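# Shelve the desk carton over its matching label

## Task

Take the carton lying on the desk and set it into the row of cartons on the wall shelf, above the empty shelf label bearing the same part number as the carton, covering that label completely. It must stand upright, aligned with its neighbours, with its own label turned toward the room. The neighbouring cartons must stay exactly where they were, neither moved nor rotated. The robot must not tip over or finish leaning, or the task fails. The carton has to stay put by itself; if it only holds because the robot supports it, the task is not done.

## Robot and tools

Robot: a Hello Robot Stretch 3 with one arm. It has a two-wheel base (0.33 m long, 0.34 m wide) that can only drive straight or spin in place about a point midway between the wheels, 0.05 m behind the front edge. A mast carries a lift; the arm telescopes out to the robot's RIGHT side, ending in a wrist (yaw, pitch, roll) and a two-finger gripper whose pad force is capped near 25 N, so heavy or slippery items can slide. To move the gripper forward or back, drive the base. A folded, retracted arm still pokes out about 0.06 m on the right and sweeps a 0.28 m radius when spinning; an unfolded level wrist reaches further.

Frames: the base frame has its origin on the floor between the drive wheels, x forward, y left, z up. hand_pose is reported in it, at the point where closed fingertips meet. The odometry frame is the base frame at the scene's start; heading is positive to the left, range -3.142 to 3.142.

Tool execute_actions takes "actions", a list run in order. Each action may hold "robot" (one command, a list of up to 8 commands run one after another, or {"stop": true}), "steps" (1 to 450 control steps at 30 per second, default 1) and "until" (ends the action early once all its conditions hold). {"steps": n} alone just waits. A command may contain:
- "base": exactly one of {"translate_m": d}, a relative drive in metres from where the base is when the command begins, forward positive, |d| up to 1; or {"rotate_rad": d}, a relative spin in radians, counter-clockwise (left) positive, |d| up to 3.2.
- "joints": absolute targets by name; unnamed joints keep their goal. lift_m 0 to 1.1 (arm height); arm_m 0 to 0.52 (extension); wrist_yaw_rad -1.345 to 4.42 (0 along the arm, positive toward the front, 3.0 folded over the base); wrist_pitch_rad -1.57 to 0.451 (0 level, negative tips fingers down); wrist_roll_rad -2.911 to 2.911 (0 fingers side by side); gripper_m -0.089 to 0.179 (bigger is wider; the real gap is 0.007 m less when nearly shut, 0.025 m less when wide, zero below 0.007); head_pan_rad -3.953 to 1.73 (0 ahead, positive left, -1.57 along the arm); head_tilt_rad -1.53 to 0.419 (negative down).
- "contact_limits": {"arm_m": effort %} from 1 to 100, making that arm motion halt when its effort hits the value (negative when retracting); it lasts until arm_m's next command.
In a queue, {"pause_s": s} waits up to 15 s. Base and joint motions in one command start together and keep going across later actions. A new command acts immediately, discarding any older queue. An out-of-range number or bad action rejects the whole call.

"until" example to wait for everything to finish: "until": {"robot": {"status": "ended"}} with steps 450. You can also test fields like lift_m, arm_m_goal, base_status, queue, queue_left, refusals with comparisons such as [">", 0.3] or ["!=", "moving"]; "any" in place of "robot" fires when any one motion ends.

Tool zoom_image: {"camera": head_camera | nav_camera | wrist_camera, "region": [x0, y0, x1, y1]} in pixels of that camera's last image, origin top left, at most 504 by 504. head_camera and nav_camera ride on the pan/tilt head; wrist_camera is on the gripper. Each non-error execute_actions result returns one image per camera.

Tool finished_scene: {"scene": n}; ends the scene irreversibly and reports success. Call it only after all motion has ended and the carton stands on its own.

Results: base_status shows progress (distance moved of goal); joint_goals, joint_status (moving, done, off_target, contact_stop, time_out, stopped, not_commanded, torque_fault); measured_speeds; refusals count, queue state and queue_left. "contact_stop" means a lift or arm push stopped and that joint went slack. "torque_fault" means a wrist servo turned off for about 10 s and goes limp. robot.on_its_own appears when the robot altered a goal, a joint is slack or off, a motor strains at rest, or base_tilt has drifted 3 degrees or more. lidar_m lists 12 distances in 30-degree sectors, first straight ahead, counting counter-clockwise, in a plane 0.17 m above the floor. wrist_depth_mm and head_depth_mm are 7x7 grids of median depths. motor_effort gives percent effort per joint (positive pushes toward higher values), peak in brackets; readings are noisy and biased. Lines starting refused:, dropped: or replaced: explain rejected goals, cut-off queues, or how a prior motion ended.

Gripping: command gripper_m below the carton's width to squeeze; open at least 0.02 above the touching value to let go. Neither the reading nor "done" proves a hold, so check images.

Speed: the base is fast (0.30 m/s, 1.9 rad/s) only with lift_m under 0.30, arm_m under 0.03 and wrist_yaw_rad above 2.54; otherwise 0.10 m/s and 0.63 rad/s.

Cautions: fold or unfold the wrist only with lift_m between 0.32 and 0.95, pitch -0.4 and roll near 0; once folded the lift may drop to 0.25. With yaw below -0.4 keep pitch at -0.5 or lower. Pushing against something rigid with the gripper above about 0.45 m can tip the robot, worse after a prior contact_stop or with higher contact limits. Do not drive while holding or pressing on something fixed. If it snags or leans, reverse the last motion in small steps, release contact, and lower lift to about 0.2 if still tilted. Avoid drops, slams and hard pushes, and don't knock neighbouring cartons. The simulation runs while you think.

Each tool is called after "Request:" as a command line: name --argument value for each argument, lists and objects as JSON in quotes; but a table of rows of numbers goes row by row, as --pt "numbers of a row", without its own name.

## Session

Request:
execute_actions --actions '[]'

Scene clock: 0.00 s.
robot.base_odometry: x=+0.000 y=+0.000 heading=+0.000 (m, m, rad; robot's odometry frame)
robot.turned_by_wheels: +0.000 (rad since the last result)
robot.turned_by_imu: +0.000 (rad since the last result)
robot.base_tilt: forward=-0.7 right=-0.8 (deg)
robot.lidar_m: 2.36 2.05 1.84 1.80 2.22 2.00 2.00 1.76 1.57 1.57 1.89 2.42
robot.head_depth_mm: 1686 2554 2609 2604 2598 2543 2386 / 1751 2546 2725 2692 2718 2654 2357 / 1756 2575 2852 2820 2804 2723 2258 / 1789 2561 2930 2886 2903 2885 2326 / 1787 2308 3075 3069 3007 2975 2323 / 1780 2655 3221 3154 3168 3099 2325 / 1797 2640 3284 3283 3281 3218 2318
robot.base_status: not_commanded
robot.joint_positions: lift_m=+0.440 arm_m=+0.002 wrist_yaw_rad=+3.128 wrist_pitch_rad=-0.426 wrist_roll_rad=+0.003 gripper_m=+0.037 head_pan_rad=-0.010 head_tilt_rad=-0.004
robot.joint_goals: lift_m=+0.440 arm_m=+0.002 wrist_yaw_rad=+3.128 wrist_pitch_rad=-0.426 wrist_roll_rad=+0.003 gripper_m=+0.037 head_pan_rad=-0.010 head_tilt_rad=-0.004
robot.joint_status: lift_m=not_commanded arm_m=not_commanded wrist_yaw_rad=not_commanded wrist_pitch_rad=not_commanded wrist_roll_rad=not_commanded gripper_m=not_commanded head_pan_rad=not_commanded head_tilt_rad=not_commanded
robot.measured_speeds: translate_m=+0.000 rotate_rad=+0.000 lift_m=+0.000 arm_m=+0.000 wrist_yaw_rad=+0.000 wrist_pitch_rad=+0.000 wrist_roll_rad=+0.000 head_pan_rad=+0.000 head_tilt_rad=+0.000
robot: refusals=0 queue=idle queue_left=0
robot.motor_effort: left_wheel=-1 right_wheel=+0 lift_m=+18 arm_m=-1 wrist_yaw_rad=+0 wrist_pitch_rad=+5 wrist_roll_rad=+0 gripper_m=+2 head_pan_rad=+0 head_tilt_rad=+2 (%)
robot.hand_pose: x=-0.0181 y=+0.0766 z=+0.4504 quat_wxyz=(+0.155, +0.693, +0.145, +0.689) (m; robot's base frame)
robot.wrist_depth_mm: - - - - - - - / - - - - - - - / - - - - - - - / 941 954 - 965 965 968 967 / 788 787 794 790 833 803 809 / 672 681 - 678 667 689 692 / 587 592 610 615 593 595 610
pictures: head_camera (sideways: a quarter turn clockwise sets it upright), nav_camera (sideways: a quarter turn counterclockwise sets it upright), wrist_camera
camera_calibration (this result's frames):
head_camera: T_world_to_cam=[[0.0535086, -0.0205634, -0.998356, 1.31552], [-0.0137969, 0.999677, -0.0213301, 0.0298552], [0.998472, 0.0149156, 0.0532077, -0.119894], [0, 0, 0, 1]] pos_world=[0.0497308, -0.00100565, 1.32037]
nav_camera: T_world_to_cam=[[0.0312105, -0.0538214, 0.998063, -1.25221], [-0.0367101, -0.997937, -0.0526667, 0.113559], [0.998838, -0.0349953, -0.0331219, -0.0040061], [0, 0, 0, 1]] pos_world=[0.0472522, 0.0457894, 1.25563]
wrist_camera: T_world_to_cam=[[0.999528, -0.0286425, 0.0110876, 0.0126619], [-0.00874549, -0.611473, -0.791217, 0.427426], [0.0294422, 0.790747, -0.611435, 0.381186], [0, 0, 0, 1]] pos_world=[-0.0201408, -0.0396994, 0.571117]
Images, in order (width x height): head_camera 896x504, nav_camera 672x504, wrist_camera 644x364.

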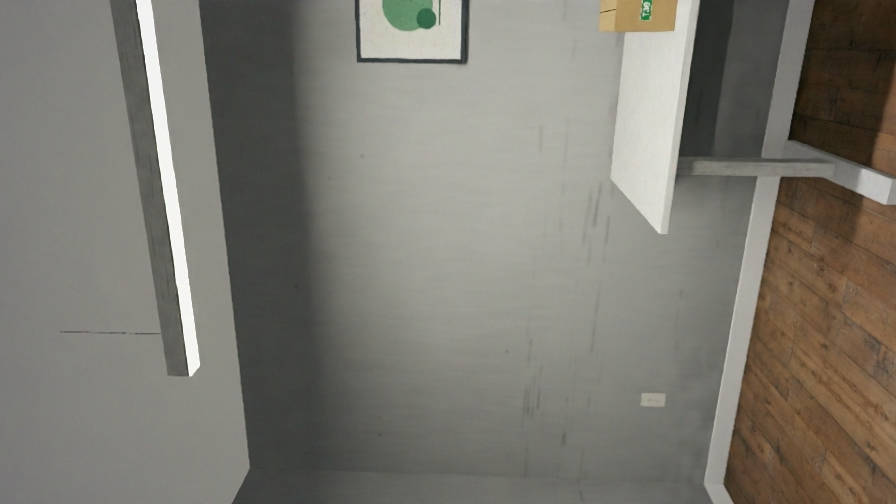

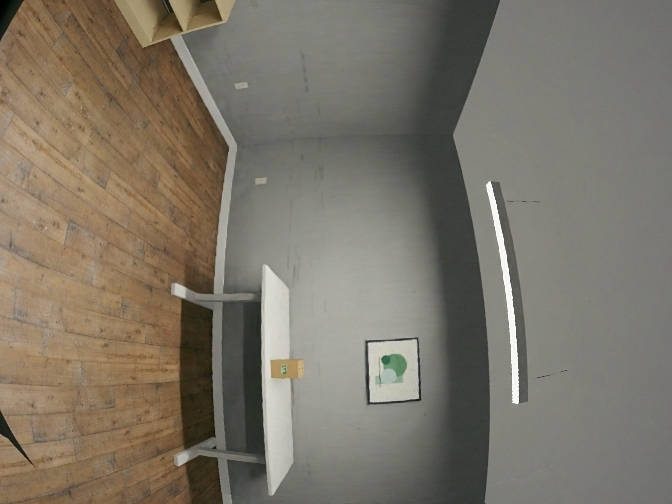

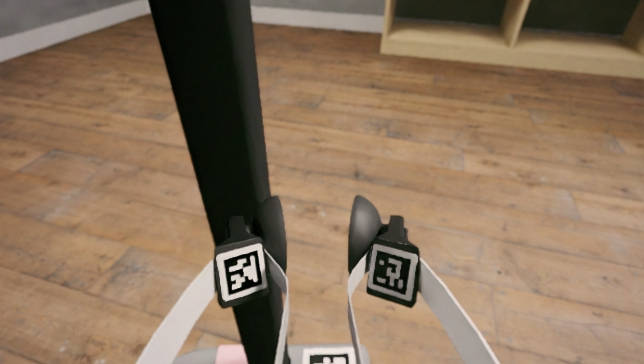

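Request:
execute_actions --actions '[{"robot":{"joints":{"lift_m":0.28,"head_pan_rad":-3.2,"head_tilt_rad":-0.2},"base":{"rotate_rad":-0.34}},"steps":450,"until":{"robot":{"status":"ended"}}}]'

Request:
zoom_image --camera "head_camera" --region '[350, 0, 750, 504]'

Request:
execute_actions --actions '[{"robot":{"joints":{"head_pan_rad":0,"head_tilt_rad":-0.5},"base":{"translate_m":1.0}},"steps":450,"until":{"robot":{"status":"ended"}}}]'

Scene clock: 3.50 s.
robot.base_odometry: x=+0.000 y=+0.000 heading=-0.340 (m, m, rad; robot's odometry frame)
robot.turned_by_wheels: -0.340 (rad since the last result)
robot.turned_by_imu: -0.341 (rad since the last result)
robot.base_tilt: forward=-0.7 right=-0.8 (deg)
robot.lidar_m: 2.36 2.87 2.06 1.80 2.27 2.08 1.99 2.05 1.64 1.57 1.62 2.17
robot.head_depth_mm: 1816 1893 1948 2023 2056 2186 1768 / 1834 1897 1946 2009 1902 2170 1756 / 1827 1877 1944 1981 2045 2131 1752 / 1805 1869 1955 1993 2047 2123 1763 / 1803 1866 1922 1986 2027 2124 1770 / 1789 1845 1906 1989 2043 2121 1731 / 1790 1853 1901 1962 2051 2110 1744
robot.base_status: done (rotate_rad -0.3399 of -0.3400)
robot.joint_positions: lift_m=+0.280 arm_m=+0.002 wrist_yaw_rad=+3.128 wrist_pitch_rad=-0.427 wrist_roll_rad=+0.003 gripper_m=+0.037 head_pan_rad=-3.193 head_tilt_rad=-0.198
robot.joint_goals: lift_m=+0.280 arm_m=+0.002 wrist_yaw_rad=+3.128 wrist_pitch_rad=-0.427 wrist_roll_rad=+0.003 gripper_m=+0.037 head_pan_rad=-3.200 head_tilt_rad=-0.200
robot.joint_status: lift_m=done arm_m=not_commanded wrist_yaw_rad=not_commanded wrist_pitch_rad=not_commanded wrist_roll_rad=not_commanded gripper_m=not_commanded head_pan_rad=done head_tilt_rad=done
robot.measured_speeds: translate_m=+0.000 rotate_rad=+0.000 lift_m=+0.000 arm_m=+0.000 wrist_yaw_rad=+0.000 wrist_pitch_rad=+0.000 wrist_roll_rad=+0.000 head_pan_rad=+0.000 head_tilt_rad=+0.000
robot: refusals=0 queue=done queue_left=0
robot.motor_effort: left_wheel=+1(4) right_wheel=-2(6) lift_m=+16(18) arm_m=+0(0) wrist_yaw_rad=+0(0) wrist_pitch_rad=+5(5) wrist_roll_rad=+0(0) gripper_m=+1(0) head_pan_rad=-2(33) head_tilt_rad=-2(14) (%)
robot.hand_pose: x=-0.0181 y=+0.0765 z=+0.2907 quat_wxyz=(+0.155, +0.693, +0.145, +0.689) (m; robot's base frame)
robot.wrist_depth_mm: - - - - - - - / - - - - - - - / 839 843 - 847 850 851 839 / 669 674 - 681 687 690 687 / 566 564 566 568 588 577 573 / 487 - - - 489 488 490 / - - - - 426 430 432
pictures: head_camera (sideways: a quarter turn clockwise sets it upright), nav_camera (sideways: a quarter turn counterclockwise sets it upright), wrist_camera
camera_calibration (this result's frames):
head_camera: T_world_to_cam=[[0.140311, 0.0128776, -0.990024, 1.30389], [-0.0239424, -0.999579, -0.0163952, 0.0234875], [-0.989818, 0.0260039, -0.139944, 0.143686], [0, 0, 0, 1]] pos_world=[-0.0401655, 0.00295018, 1.31138]
nav_camera: T_world_to_cam=[[-0.220226, 0.0648662, 0.97329, -1.21817], [0.0876153, 0.995069, -0.046493, 0.104751], [-0.971506, 0.0750361, -0.224823, 0.257554], [0, 0, 0, 1]] pos_world=[-0.0272355, -0.0445422, 1.24841]
wrist_camera: T_world_to_cam=[[0.999528, -0.0286314, 0.011103, 0.0144245], [-0.00875785, -0.612314, -0.790566, 0.300907], [0.0294336, 0.790096, -0.612276, 0.283979], [0, 0, 0, 1]] pos_world=[-0.0201409, -0.0397083, 0.4116]
Images, in order (width x height): head_camera 896x504, nav_camera 672x504, wrist_camera 644x364.

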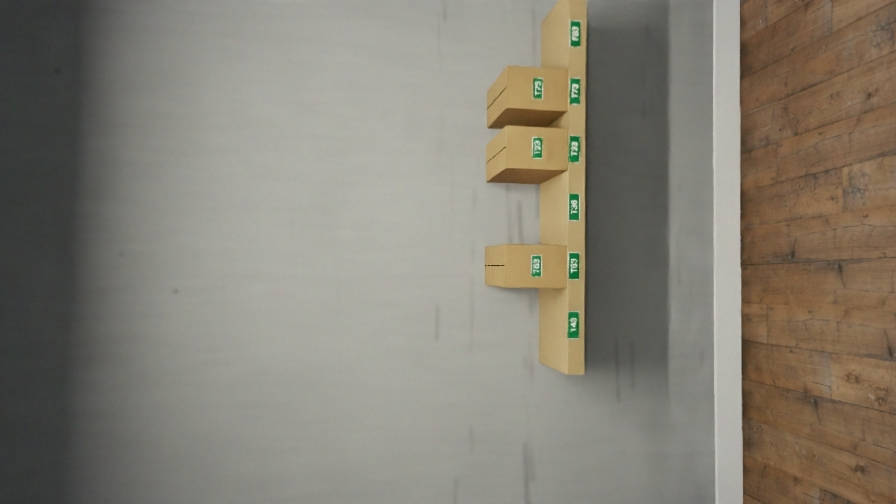

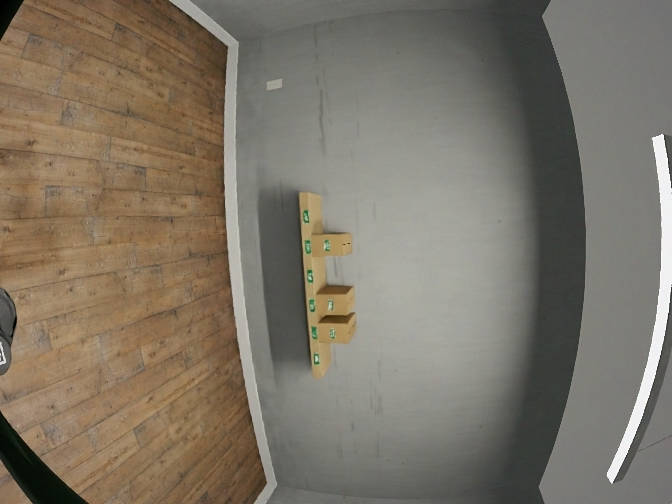

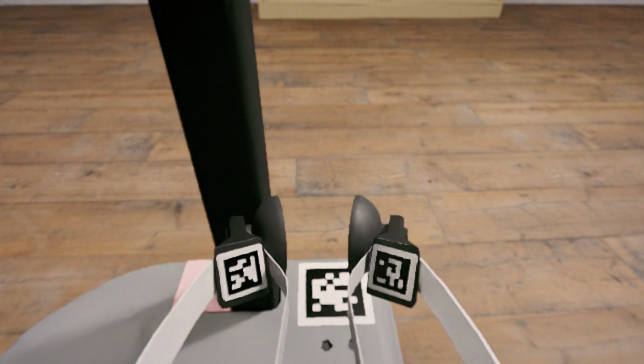

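Region (350, 0, 750, 504) of head_camera's 896x504 image, scaled by 1.000; it fills the left 400 columns of this view, and the rest is white.

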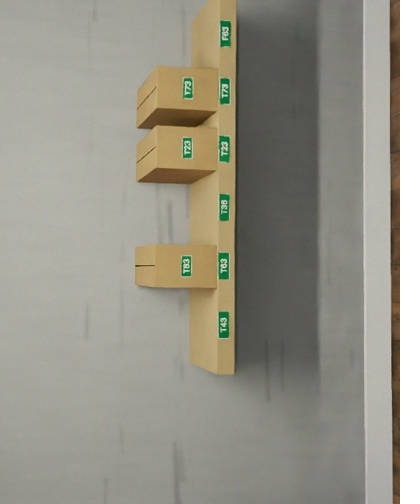

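Scene clock: 8.53 s.
robot.base_odometry: x=+0.943 y=-0.333 heading=-0.340 (m, m, rad; robot's odometry frame)
robot.turned_by_wheels: +0.000 (rad since the last result)
robot.turned_by_imu: -0.001 (rad since the last result)
robot.base_tilt: forward=-0.8 right=-0.8 (deg)
robot.lidar_m: 1.77 1.40 2.29 2.21 1.98 3.10 2.99 2.25 1.62 1.53 1.59 1.50
robot.head_depth_mm: 1477 1598 1743 1329 2026 1654 1338 / 1478 1592 1731 1324 2036 1649 1333 / 1459 1616 1722 1248 2023 1632 1334 / 1465 1604 1712 1167 1999 1629 1330 / 1486 1623 1732 1314 2002 1632 1340 / 1487 1607 1736 1307 1976 1623 1331 / 1492 1623 1741 1300 1859 1562 1326
robot.base_status: done (translate_m +1.0000 of +1.0000)
robot.joint_positions: lift_m=+0.280 arm_m=+0.002 wrist_yaw_rad=+3.128 wrist_pitch_rad=-0.427 wrist_roll_rad=+0.003 gripper_m=+0.037 head_pan_rad=-0.007 head_tilt_rad=-0.494
robot.joint_goals: lift_m=+0.280 arm_m=+0.002 wrist_yaw_rad=+3.128 wrist_pitch_rad=-0.427 wrist_roll_rad=+0.003 gripper_m=+0.037 head_pan_rad=+0.000 head_tilt_rad=-0.500
robot.joint_status: lift_m=done arm_m=not_commanded wrist_yaw_rad=not_commanded wrist_pitch_rad=not_commanded wrist_roll_rad=not_commanded gripper_m=not_commanded head_pan_rad=done head_tilt_rad=done
robot.measured_speeds: translate_m=+0.000 rotate_rad=+0.000 lift_m=+0.000 arm_m=+0.000 wrist_yaw_rad=+0.000 wrist_pitch_rad=+0.000 wrist_roll_rad=+0.000 head_pan_rad=+0.000 head_tilt_rad=+0.000
robot: refusals=0 queue=done queue_left=0
robot.motor_effort: left_wheel=+1(6) right_wheel=-2(7) lift_m=+17(17) arm_m=+0(0) wrist_yaw_rad=+0(0) wrist_pitch_rad=+5(5) wrist_roll_rad=+0(0) gripper_m=-1(1) head_pan_rad=+2(33) head_tilt_rad=-3(19) (%)
robot.hand_pose: x=-0.0181 y=+0.0765 z=+0.2907 quat_wxyz=(+0.155, +0.693, +0.145, +0.689) (m; robot's base frame)
robot.wrist_depth_mm: - - - - - - - / - - - - - - - / 833 838 - 844 842 862 863 / 675 674 - 677 683 683 686 / 563 566 564 567 591 571 572 / 480 - - - 491 490 487 / - - - - 430 427 427
pictures: head_camera (sideways: a quarter turn clockwise sets it upright), nav_camera (sideways: a quarter turn counterclockwise sets it upright), wrist_camera
camera_calibration (this result's frames):
head_camera: T_world_to_cam=[[-0.422777, -0.0170337, -0.906074, 1.19766], [-0.0237248, 0.999689, -0.00772358, 0.0121921], [0.905923, 0.018231, -0.423049, 0.500585], [0, 0, 0, 1]] pos_world=[0.053143, -0.000913757, 1.29704]
nav_camera: T_world_to_cam=[[0.497494, -0.0570528, 0.865589, -1.08198], [-0.0556743, -0.997878, -0.0337736, 0.0890504], [0.865679, -0.0313889, -0.499615, 0.603955], [0, 0, 0, 1]] pos_world=[0.0204057, 0.0460889, 1.2413]
wrist_camera: T_world_to_cam=[[0.999528, -0.0286315, 0.0111033, 0.0144244], [-0.00875779, -0.612316, -0.790564, 0.300903], [0.0294338, 0.790094, -0.612278, 0.283978], [0, 0, 0, 1]] pos_world=[-0.0201409, -0.0397083, 0.411596]
Images, in order (width x height): head_camera 896x504, nav_camera 672x504, wrist_camera 644x364.

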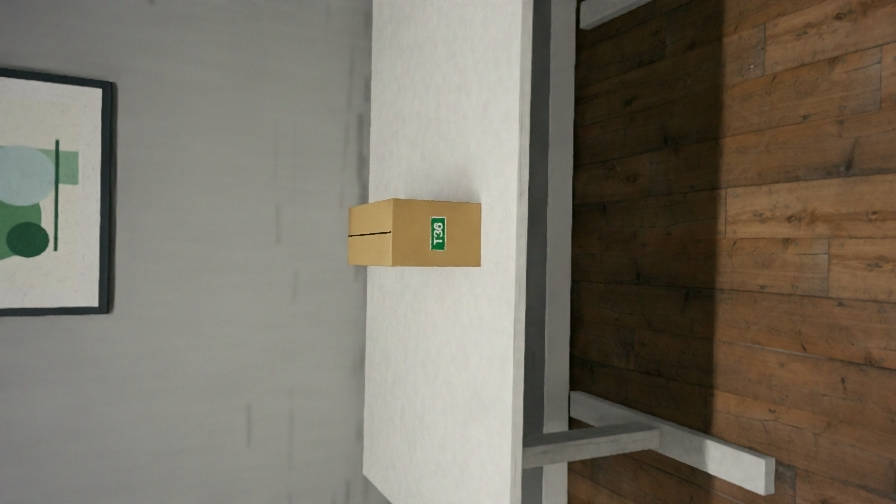

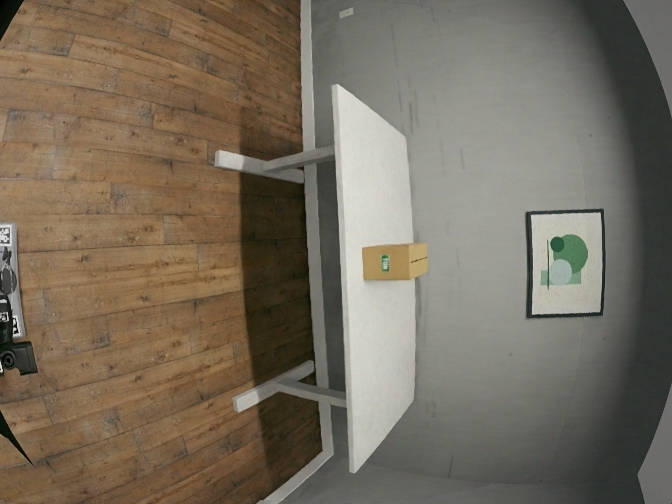

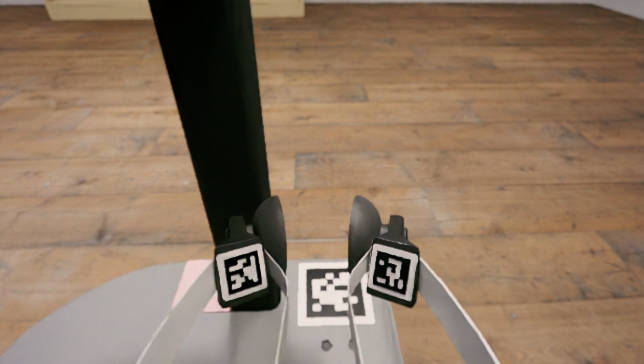

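Request:
execute_actions --actions '[{"robot":[{"base":{"translate_m":0.6}},{"base":{"rotate_rad":1.57},"joints":{"lift_m":0.9,"head_pan_rad":-1.57,"head_tilt_rad":-0.85}},{"joints":{"wrist_yaw_rad":0,"gripper_m":0.179}},{"joints":{"lift_m":1.09,"wrist_pitch_rad":-1.3}},{"joints":{"arm_m":0.42}}],"steps":450,"until":{"robot":{"status":"ended"}}},{"steps":450,"until":{"robot":{"status":"ended"}}}]'

Scene clock: 30.90 s.
robot.base_odometry: x=+1.508 y=-0.533 heading=+1.230 (m, m, rad; robot's odometry frame)
robot.turned_by_wheels: +1.570 (rad since the last result)
robot.turned_by_imu: +1.566 (rad since the last result)
robot.base_tilt: forward=-0.7 right=-0.8 (deg)
robot.lidar_m: 2.21 1.94 2.56 3.58 2.23 1.58 1.53 1.01 1.01 1.17 0.86 1.64
robot.head_depth_mm: 995 1136 980 791 677 1292 1140 / 999 1121 980 787 673 1295 1135 / - 1150 687 639 676 1294 1132 / 1004 1126 686 659 673 1294 1132 / 1008 1132 977 785 673 1293 1132 / 1012 1138 973 785 689 1292 1129 / 1012 1140 971 787 689 1284 1133
robot.base_status: done (rotate_rad +1.5699 of +1.5700)
robot.joint_positions: lift_m=+1.090 arm_m=+0.420 wrist_yaw_rad=+0.000 wrist_pitch_rad=-1.301 wrist_roll_rad=+0.003 gripper_m=+0.179 head_pan_rad=-1.563 head_tilt_rad=-0.840
robot.joint_goals: lift_m=+1.090 arm_m=+0.420 wrist_yaw_rad=+0.000 wrist_pitch_rad=-1.300 wrist_roll_rad=+0.003 gripper_m=+0.179 head_pan_rad=-1.570 head_tilt_rad=-0.850
robot.joint_status: lift_m=done arm_m=done wrist_yaw_rad=done wrist_pitch_rad=done wrist_roll_rad=not_commanded gripper_m=done head_pan_rad=done head_tilt_rad=done
robot.measured_speeds: translate_m=+0.000 rotate_rad=+0.000 lift_m=+0.000 arm_m=+0.000 wrist_yaw_rad=+0.000 wrist_pitch_rad=+0.000 wrist_roll_rad=+0.000 head_pan_rad=+0.000 head_tilt_rad=+0.000
robot: refusals=0 queue=done queue_left=0
robot.motor_effort: left_wheel=-2(7) right_wheel=+3(10) lift_m=+20(20) arm_m=+2(4) wrist_yaw_rad=-1(3) wrist_pitch_rad=+0(6) wrist_roll_rad=+0(0) gripper_m=+0(100) head_pan_rad=-1(33) head_tilt_rad=-5(22) (%)
robot.hand_pose: x=-0.0216 y=-0.6099 z=+0.9752 quat_wxyz=(+0.562, +0.428, -0.563, -0.429) (m; robot's base frame)
robot.wrist_depth_mm: 426 430 431 434 437 440 442 / 424 429 245 247 436 436 437 / 422 426 243 245 433 436 436 / 420 422 242 243 430 425 430 / 419 423 241 242 427 432 431 / - 418 240 241 424 426 432 / 414 418 239 239 424 423 429
pictures: head_camera (sideways: a quarter turn clockwise sets it upright), nav_camera (sideways: a quarter turn counterclockwise sets it upright), wrist_camera
camera_calibration (this result's frames):
head_camera: T_world_to_cam=[[-0.0253678, 0.704389, -0.70936, 0.938775], [0.999227, 0.0391849, 0.00317637, -0.00823953], [0.0300336, -0.708731, -0.704839, 0.87253], [0, 0, 0, 1]] pos_world=[0.00584261, -0.0425505, 1.28095]
nav_camera: T_world_to_cam=[[-0.0477517, -0.762026, 0.645783, -0.792148], [-0.998652, 0.0495937, -0.0153235, 0.0707714], [-0.0203499, -0.645644, -0.763367, 0.95245], [0, 0, 0, 1]] pos_world=[0.0522318, 0.00779609, 1.23971]
wrist_camera: T_world_to_cam=[[-0.999824, 0.00109516, 0.0187242, -0.0418654], [0.000376346, 0.999264, -0.0383502, 0.671226], [-0.0187524, -0.0383364, -0.999089, 1.11637], [0, 0, 0, 1]] pos_world=[-0.0211761, -0.627889, 1.14188]
Images, in order (width x height): head_camera 896x504, nav_camera 672x504, wrist_camera 644x364.

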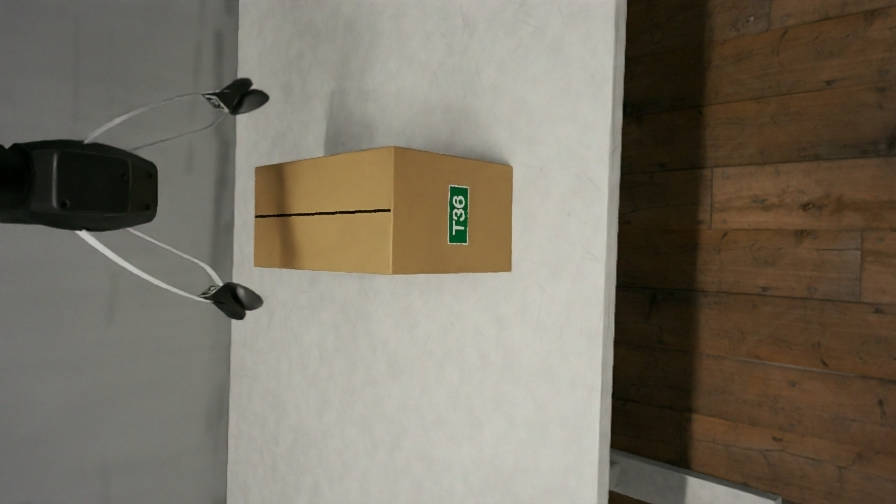

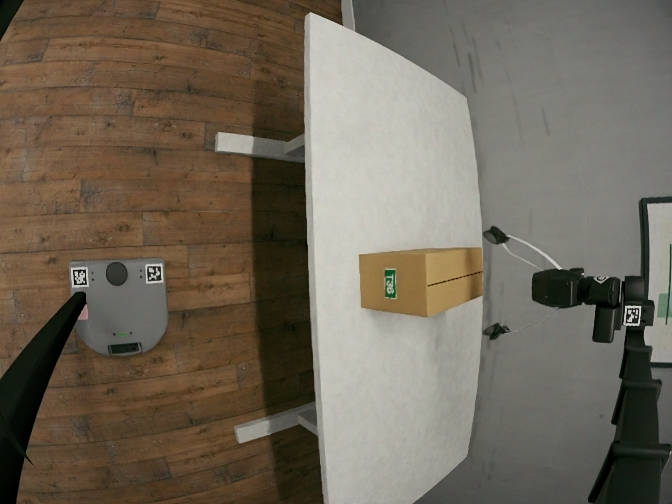

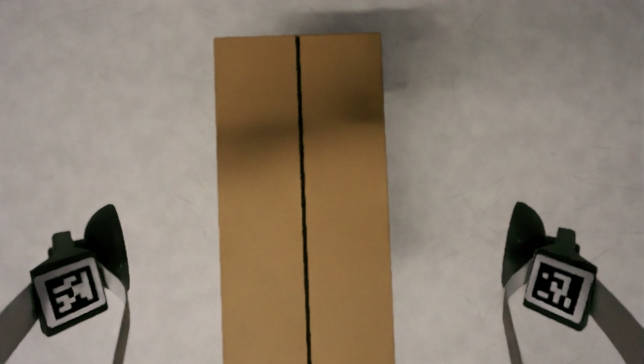

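Request:
execute_actions --actions '[{"robot":[{"base":{"translate_m":0.005},"joints":{"lift_m":0.981,"wrist_yaw_rad":0.04}},{"joints":{"gripper_m":0.08}},{"pause_s":0.4},{"joints":{"lift_m":1.02}}],"steps":450,"until":{"robot":{"status":"ended"}}}]'

Scene clock: 37.10 s.
robot.base_odometry: x=+1.510 y=-0.529 heading=+1.230 (m, m, rad; robot's odometry frame)
robot.turned_by_wheels: +0.000 (rad since the last result)
robot.turned_by_imu: -0.001 (rad since the last result)
robot.base_tilt: forward=-0.8 right=-0.8 (deg)
robot.lidar_m: 2.21 1.93 2.56 3.58 2.24 1.58 1.53 1.02 1.02 1.17 0.85 1.64
robot.head_depth_mm: 1012 1133 978 790 676 1287 1135 / 1036 1139 964 790 674 1292 1133 / - 1089 600 639 672 1290 1135 / 1002 1131 609 661 675 1286 1134 / 1010 1138 974 785 675 1292 1143 / 1009 1135 974 784 688 1291 1130 / 1019 1143 971 783 687 1272 1127
robot.base_status: done (translate_m +0.0050 of +0.0050)
robot.joint_positions: lift_m=+1.020 arm_m=+0.420 wrist_yaw_rad=+0.038 wrist_pitch_rad=-1.302 wrist_roll_rad=+0.003 gripper_m=+0.094 head_pan_rad=-1.563 head_tilt_rad=-0.840
robot.joint_goals: lift_m=+1.020 arm_m=+0.420 wrist_yaw_rad=+0.040 wrist_pitch_rad=-1.300 wrist_roll_rad=+0.003 gripper_m=+0.080 head_pan_rad=-1.570 head_tilt_rad=-0.850
robot.joint_status: lift_m=done arm_m=done wrist_yaw_rad=done wrist_pitch_rad=done wrist_roll_rad=not_commanded gripper_m=off_target head_pan_rad=done head_tilt_rad=done
robot.measured_speeds: translate_m=+0.000 rotate_rad=+0.000 lift_m=+0.000 arm_m=+0.000 wrist_yaw_rad=+0.000 wrist_pitch_rad=+0.000 wrist_roll_rad=+0.000 head_pan_rad=+0.000 head_tilt_rad=+0.000
robot: refusals=0 queue=done queue_left=0
robot.motor_effort: left_wheel=-2(2) right_wheel=+2(9) lift_m=+22(23) arm_m=+3(2) wrist_yaw_rad=+2(2) wrist_pitch_rad=+0(0) wrist_roll_rad=+0(0) gripper_m=-100(100) head_pan_rad=-2(3) head_tilt_rad=-5(4) (%)
robot.hand_pose: x=-0.0199 y=-0.6094 z=+0.9051 quat_wxyz=(+0.570, +0.439, -0.554, -0.419) (m; robot's base frame)
robot.wrist_depth_mm: 355 357 134 135 136 364 366 / 353 352 134 134 135 361 365 / 350 353 133 134 134 361 365 / 350 351 133 133 134 360 362 / 348 239 132 133 133 358 361 / 348 - 131 132 133 - 358 / 346 345 131 131 132 356 356
pictures: head_camera (sideways: a quarter turn clockwise sets it upright), nav_camera (sideways: a quarter turn counterclockwise sets it upright), wrist_camera
camera_calibration (this result's frames):
head_camera: T_world_to_cam=[[-0.025368, 0.704389, -0.70936, 0.938775], [0.999227, 0.0391851, 0.00317637, -0.00823953], [0.0300338, -0.708731, -0.704839, 0.87253], [0, 0, 0, 1]] pos_world=[0.00584262, -0.0425505, 1.28095]
nav_camera: T_world_to_cam=[[-0.0477515, -0.762026, 0.645783, -0.792148], [-0.998652, 0.0495935, -0.0153235, 0.0707714], [-0.0203497, -0.645644, -0.763367, 0.95245], [0, 0, 0, 1]] pos_world=[0.0522318, 0.0077961, 1.23971]
wrist_camera: T_world_to_cam=[[-0.999154, -0.0366267, 0.0187269, -0.0618451], [-0.0372939, 0.998633, -0.0366143, 0.665375], [-0.0173602, -0.0372817, -0.999154, 1.0471], [0, 0, 0, 1]] pos_world=[-0.0188004, -0.627693, 1.07174]
Images, in order (width x height): head_camera 896x504, nav_camera 672x504, wrist_camera 644x364.

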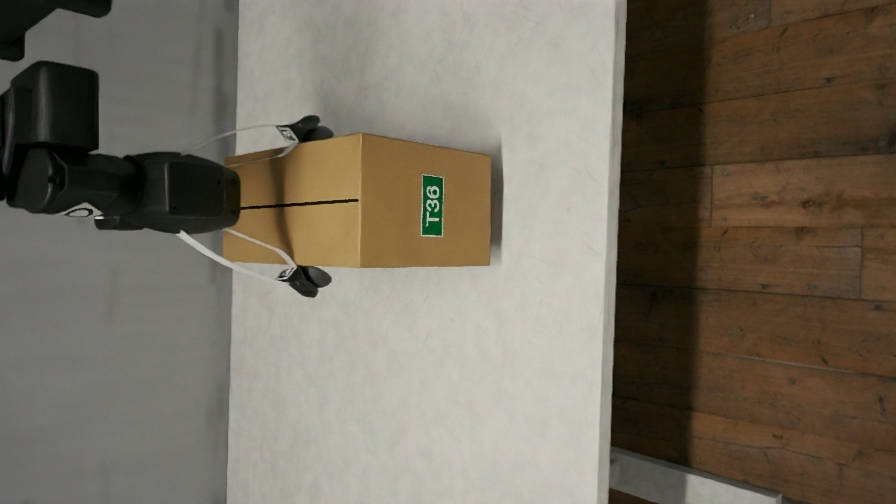

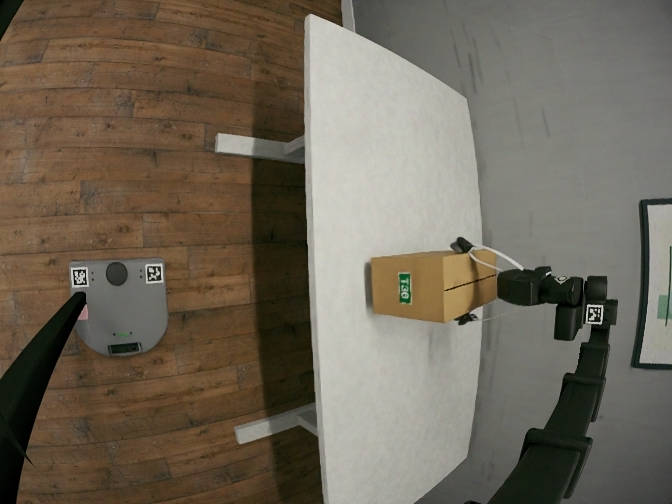

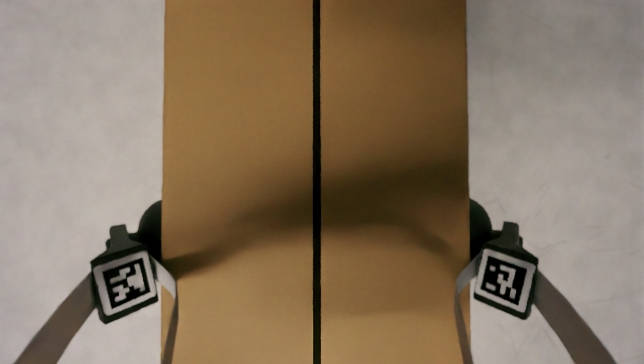

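Request:
execute_actions --actions '[{"robot":[{"joints":{"arm_m":0.05,"wrist_yaw_rad":0,"lift_m":1.05},"base":{"rotate_rad":1.522}},{"base":{"translate_m":1.0}},{"base":{"translate_m":1.0}},{"base":{"translate_m":0.82}},{"base":{"rotate_rad":1.63},"joints":{"head_tilt_rad":-0.75}}],"steps":450,"until":{"robot":{"status":"ended"}}},{"steps":450,"until":{"robot":{"status":"ended"}}},{"steps":450,"until":{"robot":{"status":"ended"}}},{"steps":450,"until":{"robot":{"status":"ended"}}}]'

Scene clock: 77.73 s.
robot.base_odometry: x=-1.098 y=+0.543 heading=-1.901 (m, m, rad; robot's odometry frame)
robot.turned_by_wheels: +3.152 (rad since the last result)
robot.turned_by_imu: +3.145 (rad since the last result)
robot.base_tilt: forward=-0.8 right=-0.8 (deg)
robot.lidar_m: 1.73 1.80 2.45 3.54 2.75 1.91 2.03 1.11 0.80 0.78 0.81 1.10
robot.head_depth_mm: 624 - - - 773 1320 1169 / 626 - - - - 321 295 / 628 - - - - 319 295 / 638 724 815 849 406 327 294 / 642 727 786 675 755 1293 1144 / 646 729 820 698 796 1341 1161 / 648 732 842 902 795 1347 1162
robot.base_status: done (rotate_rad +1.6299 of +1.6300)
robot.joint_positions: lift_m=+1.050 arm_m=+0.050 wrist_yaw_rad=+0.002 wrist_pitch_rad=-1.303 wrist_roll_rad=+0.002 gripper_m=+0.093 head_pan_rad=-1.563 head_tilt_rad=-0.754
robot.joint_goals: lift_m=+1.050 arm_m=+0.050 wrist_yaw_rad=+0.000 wrist_pitch_rad=-1.300 wrist_roll_rad=+0.002 gripper_m=+0.092 head_pan_rad=-1.570 head_tilt_rad=-0.750
robot.joint_status: lift_m=done arm_m=done wrist_yaw_rad=done wrist_pitch_rad=done wrist_roll_rad=not_commanded gripper_m=off_target head_pan_rad=done head_tilt_rad=done
robot.measured_speeds: translate_m=+0.000 rotate_rad=+0.000 lift_m=+0.000 arm_m=+0.000 wrist_yaw_rad=+0.000 wrist_pitch_rad=+0.000 wrist_roll_rad=+0.000 head_pan_rad=+0.000 head_tilt_rad=+0.000
robot: refusals=0 queue=done queue_left=0
robot.on_its_own: gripper_m is held at +0.092, not at your +0.080, by its stall guard, which is not easing now
robot.motor_effort: left_wheel=-2(6) right_wheel=+3(11) lift_m=+21(21) arm_m=-2(4) wrist_yaw_rad=-2(2) wrist_pitch_rad=+1(1) wrist_roll_rad=+0(0) gripper_m=-59(100) head_pan_rad=-3(2) head_tilt_rad=+1(9) (%)
robot.hand_pose: x=-0.0215 y=-0.2398 z=+0.9351 quat_wxyz=(+0.562, +0.429, -0.562, -0.429) (m; robot's base frame)
robot.wrist_depth_mm: - - 134 135 135 - - / - - 134 134 135 - - / - - 133 134 134 - - / - - 133 133 134 - - / - - 132 132 133 - - / - - 131 132 133 - - / - - 131 131 132 - -
pictures: head_camera (sideways: a quarter turn clockwise sets it upright), nav_camera (sideways: a quarter turn counterclockwise sets it upright), wrist_camera
camera_calibration (this result's frames):
head_camera: T_world_to_cam=[[-0.0248892, 0.641297, -0.766889, 1.01375], [0.999226, 0.0393383, 0.000466334, -0.00471156], [0.0304672, -0.766284, -0.64178, 0.790506], [0, 0, 0, 1]] pos_world=[0.00585482, -0.0441773, 1.28477]
nav_camera: T_world_to_cam=[[-0.0481911, -0.70415, 0.708414, -0.873759], [-0.99864, 0.0480802, -0.0201434, 0.0770484], [-0.0198767, -0.708422, -0.705509, 0.877204], [0, 0, 0, 1]] pos_world=[0.0522721, 0.0024683, 1.23941]
wrist_camera: T_world_to_cam=[[-0.999824, -0.000271174, 0.0187363, -0.0418008], [-0.000947536, 0.999348, -0.0360997, 0.297765], [-0.0187143, -0.0361111, -0.999173, 1.09107], [0, 0, 0, 1]] pos_world=[-0.0210927, -0.258182, 1.1017]
Images, in order (width x height): head_camera 896x504, nav_camera 672x504, wrist_camera 644x364.

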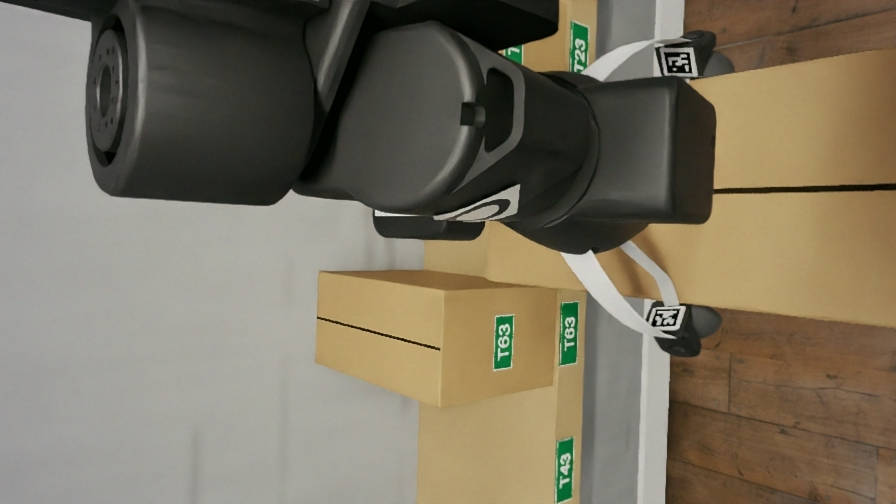

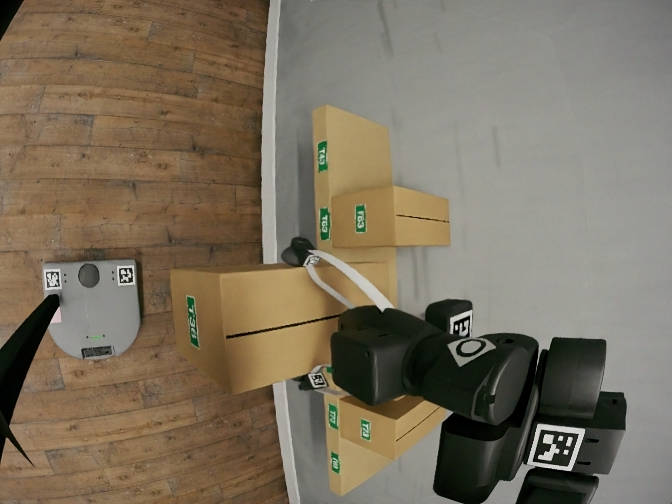

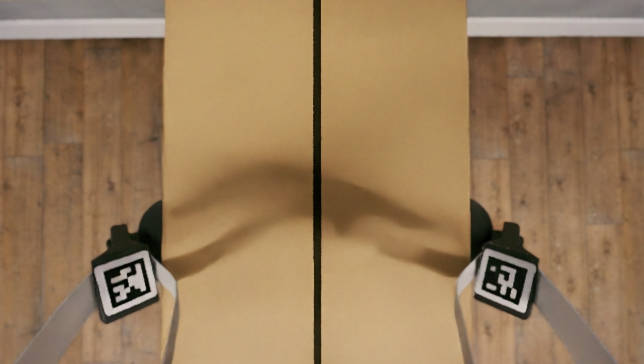

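Request:
execute_actions --actions '[{"robot":[{"base":{"translate_m":-0.025},"joints":{"arm_m":0.46}},{"joints":{"lift_m":1.02}}],"steps":450,"until":{"robot":{"status":"ended"}}}]'

Scene clock: 83.60 s.
robot.base_odometry: x=-1.090 y=+0.566 heading=-1.901 (m, m, rad; robot's odometry frame)
robot.turned_by_wheels: +0.000 (rad since the last result)
robot.turned_by_imu: -0.001 (rad since the last result)
robot.base_tilt: forward=-0.8 right=-0.8 (deg)
robot.lidar_m: 1.75 1.82 2.49 3.53 2.72 1.88 2.00 1.11 0.81 0.78 0.80 1.10
robot.head_depth_mm: - 725 791 659 760 1327 1171 / - 729 790 682 762 1337 1175 / - - 694 636 779 1338 1158 / 640 723 726 658 799 1341 1168 / 642 726 786 681 771 1349 1170 / 642 729 806 674 780 1350 1162 / 647 732 844 901 793 1347 1168
robot.base_status: done (translate_m -0.0250 of -0.0250)
robot.joint_positions: lift_m=+1.020 arm_m=+0.460 wrist_yaw_rad=+0.000 wrist_pitch_rad=-1.303 wrist_roll_rad=+0.002 gripper_m=+0.093 head_pan_rad=-1.563 head_tilt_rad=-0.754
robot.joint_goals: lift_m=+1.020 arm_m=+0.460 wrist_yaw_rad=+0.000 wrist_pitch_rad=-1.300 wrist_roll_rad=+0.002 gripper_m=+0.092 head_pan_rad=-1.570 head_tilt_rad=-0.750
robot.joint_status: lift_m=done arm_m=done wrist_yaw_rad=done wrist_pitch_rad=done wrist_roll_rad=not_commanded gripper_m=off_target head_pan_rad=done head_tilt_rad=done
robot.measured_speeds: translate_m=+0.000 rotate_rad=+0.000 lift_m=+0.000 arm_m=+0.000 wrist_yaw_rad=+0.000 wrist_pitch_rad=+0.000 wrist_roll_rad=+0.000 head_pan_rad=+0.000 head_tilt_rad=+0.000
robot: refusals=0 queue=done queue_left=0
robot.on_its_own: gripper_m is held at +0.092, not at your +0.080, by its stall guard, which is not easing now
robot.motor_effort: left_wheel=-2(6) right_wheel=+3(5) lift_m=+17(21) arm_m=+2(2) wrist_yaw_rad=-1(3) wrist_pitch_rad=+1(1) wrist_roll_rad=+0(0) gripper_m=-60(59) head_pan_rad=-2(2) head_tilt_rad=+2(2) (%)
robot.hand_pose: x=-0.0216 y=-0.6493 z=+0.9053 quat_wxyz=(+0.562, +0.428, -0.563, -0.430) (m; robot's base frame)
robot.wrist_depth_mm: 198 202 134 135 135 203 204 / 197 198 133 134 135 201 203 / 196 196 133 134 134 201 202 / 195 195 133 133 134 200 201 / 194 194 132 133 133 200 200 / 193 - 131 132 133 - 200 / - 193 131 131 132 198 198
pictures: head_camera (sideways: a quarter turn clockwise sets it upright), nav_camera (sideways: a quarter turn counterclockwise sets it upright), wrist_camera
camera_calibration (this result's frames):
head_camera: T_world_to_cam=[[-0.0248684, 0.641188, -0.766981, 1.01387], [0.999227, 0.0393073, 0.000461784, -0.00470564], [0.030444, -0.766377, -0.64167, 0.790364], [0, 0, 0, 1]] pos_world=[0.00585346, -0.0441797, 1.28477]
nav_camera: T_world_to_cam=[[-0.0482137, -0.704047, 0.708515, -0.873891], [-0.998639, 0.0481083, -0.0201514, 0.0770587], [-0.0198979, -0.708522, -0.705408, 0.877072], [0, 0, 0, 1]] pos_world=[0.0522722, 0.00245792, 1.23941]
wrist_camera: T_world_to_cam=[[-0.999824, 0.00108743, 0.0187364, -0.0405336], [0.000412305, 0.999352, -0.0359991, 0.705854], [-0.0187634, -0.0359851, -0.999176, 1.04667], [0, 0, 0, 1]] pos_world=[-0.0211784, -0.667688, 1.07197]
Images, in order (width x height): head_camera 896x504, nav_camera 672x504, wrist_camera 644x364.

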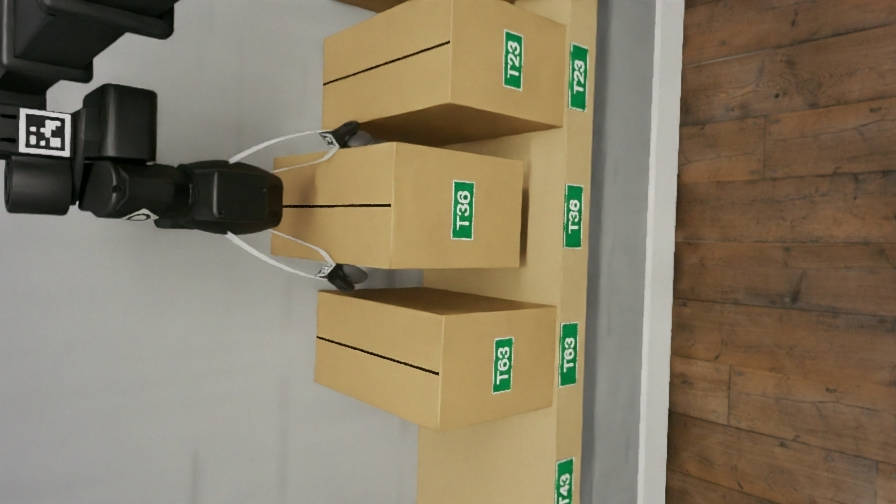

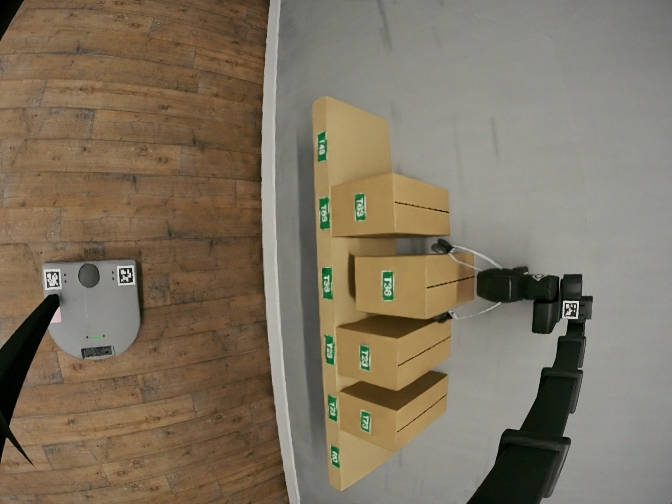

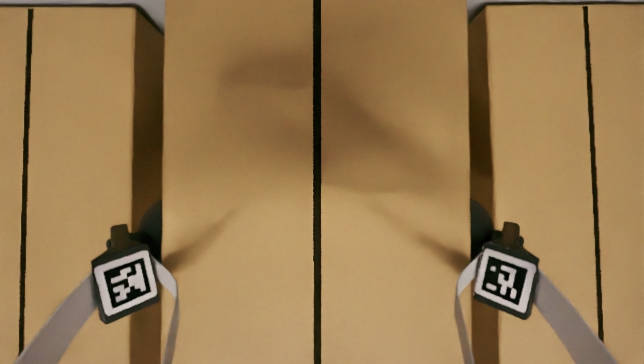

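Request:
execute_actions --actions '[{"robot":[{"base":{"translate_m":0.002},"joints":{"lift_m":0.963}}],"steps":450,"until":{"robot":{"status":"ended"}}}]'

Scene clock: 86.00 s.
robot.base_odometry: x=-1.091 y=+0.564 heading=-1.901 (m, m, rad; robot's odometry frame)
robot.turned_by_wheels: +0.000 (rad since the last result)
robot.turned_by_imu: -0.001 (rad since the last result)
robot.base_tilt: forward=-0.7 right=-0.8 (deg)
robot.lidar_m: 1.75 1.82 2.48 3.54 2.73 1.89 2.01 1.11 0.81 0.78 0.80 1.09
robot.head_depth_mm: 623 - 790 662 749 1323 1171 / 618 737 790 680 758 1335 1168 / 625 - 774 667 760 1350 1168 / 639 720 799 675 769 1348 1162 / 644 724 785 675 774 1344 1163 / 647 731 804 675 780 1344 1163 / 646 732 843 902 797 1344 1167
robot.base_status: done (translate_m +0.0020 of +0.0020)
robot.joint_positions: lift_m=+0.963 arm_m=+0.460 wrist_yaw_rad=+0.000 wrist_pitch_rad=-1.303 wrist_roll_rad=+0.002 gripper_m=+0.093 head_pan_rad=-1.563 head_tilt_rad=-0.754
robot.joint_goals: lift_m=+0.963 arm_m=+0.460 wrist_yaw_rad=+0.000 wrist_pitch_rad=-1.300 wrist_roll_rad=+0.002 gripper_m=+0.092 head_pan_rad=-1.570 head_tilt_rad=-0.750
robot.joint_status: lift_m=done arm_m=done wrist_yaw_rad=done wrist_pitch_rad=done wrist_roll_rad=not_commanded gripper_m=off_target head_pan_rad=done head_tilt_rad=done
robot.measured_speeds: translate_m=+0.000 rotate_rad=+0.000 lift_m=+0.000 arm_m=+0.000 wrist_yaw_rad=+0.000 wrist_pitch_rad=+0.000 wrist_roll_rad=+0.000 head_pan_rad=+0.000 head_tilt_rad=+0.000
robot: refusals=0 queue=done queue_left=0
robot.on_its_own: gripper_m is held at +0.092, not at your +0.080, by its stall guard, which is not easing now
robot.motor_effort: left_wheel=-2(4) right_wheel=+3(10) lift_m=+16(18) arm_m=+2(3) wrist_yaw_rad=-1(1) wrist_pitch_rad=+1(1) wrist_roll_rad=+0(0) gripper_m=-59(61) head_pan_rad=-2(3) head_tilt_rad=+1(1) (%)
robot.hand_pose: x=-0.0216 y=-0.6493 z=+0.8483 quat_wxyz=(+0.562, +0.428, -0.563, -0.430) (m; robot's base frame)
robot.wrist_depth_mm: 142 184 134 135 135 174 145 / 142 173 134 134 135 175 144 / 142 173 133 134 134 177 144 / 142 173 132 133 134 178 143 / 142 163 132 132 133 159 142 / 138 - 131 132 133 - 141 / - 173 131 132 132 188 141
pictures: head_camera (sideways: a quarter turn clockwise sets it upright), nav_camera (sideways: a quarter turn counterclockwise sets it upright), wrist_camera
camera_calibration (this result's frames):
head_camera: T_world_to_cam=[[-0.0248682, 0.641188, -0.766981, 1.01387], [0.999227, 0.0393069, 0.00046179, -0.00470565], [0.0304437, -0.766376, -0.64167, 0.790364], [0, 0, 0, 1]] pos_world=[0.00585345, -0.0441797, 1.28477]
nav_camera: T_world_to_cam=[[-0.048214, -0.704047, 0.708515, -0.87389], [-0.998639, 0.0481087, -0.0201514, 0.0770587], [-0.0198982, -0.708522, -0.705408, 0.877072], [0, 0, 0, 1]] pos_world=[0.0522722, 0.00245792, 1.23941]
wrist_camera: T_world_to_cam=[[-0.999824, 0.00108679, 0.0187365, -0.0394659], [0.000411892, 0.999352, -0.0359866, 0.703793], [-0.0187634, -0.0359726, -0.999177, 0.989716], [0, 0, 0, 1]] pos_world=[-0.0211784, -0.667691, 1.01497]
Images, in order (width x height): head_camera 896x504, nav_camera 672x504, wrist_camera 644x364.

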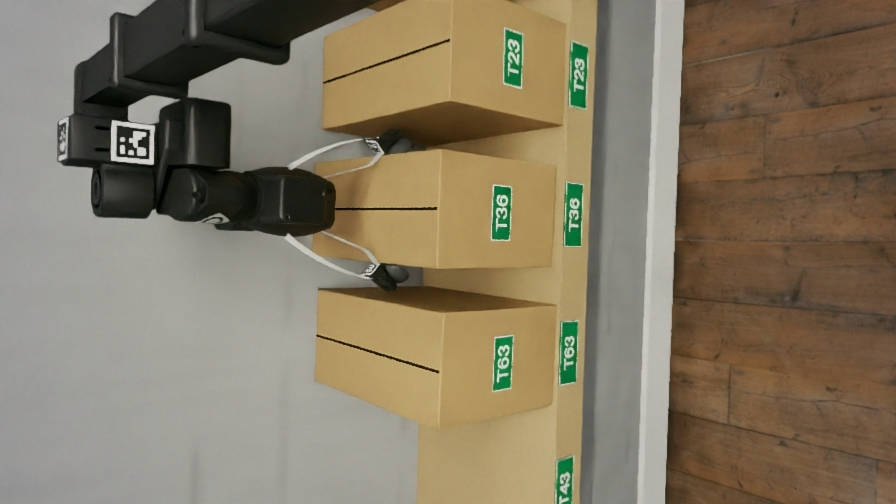

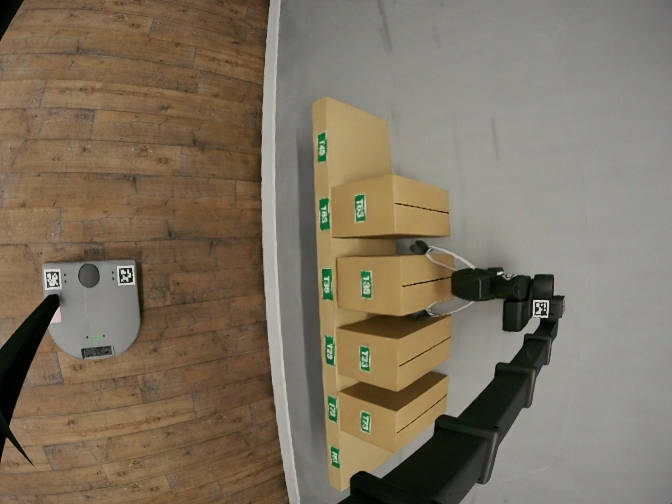

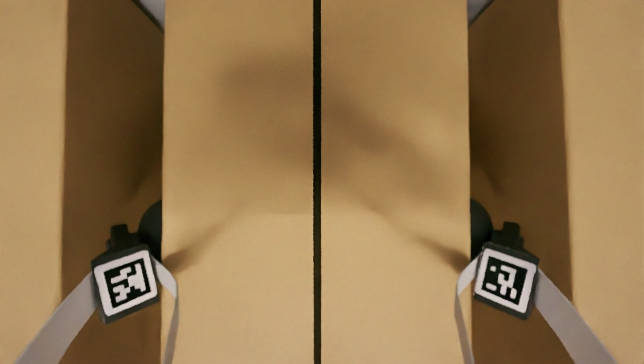

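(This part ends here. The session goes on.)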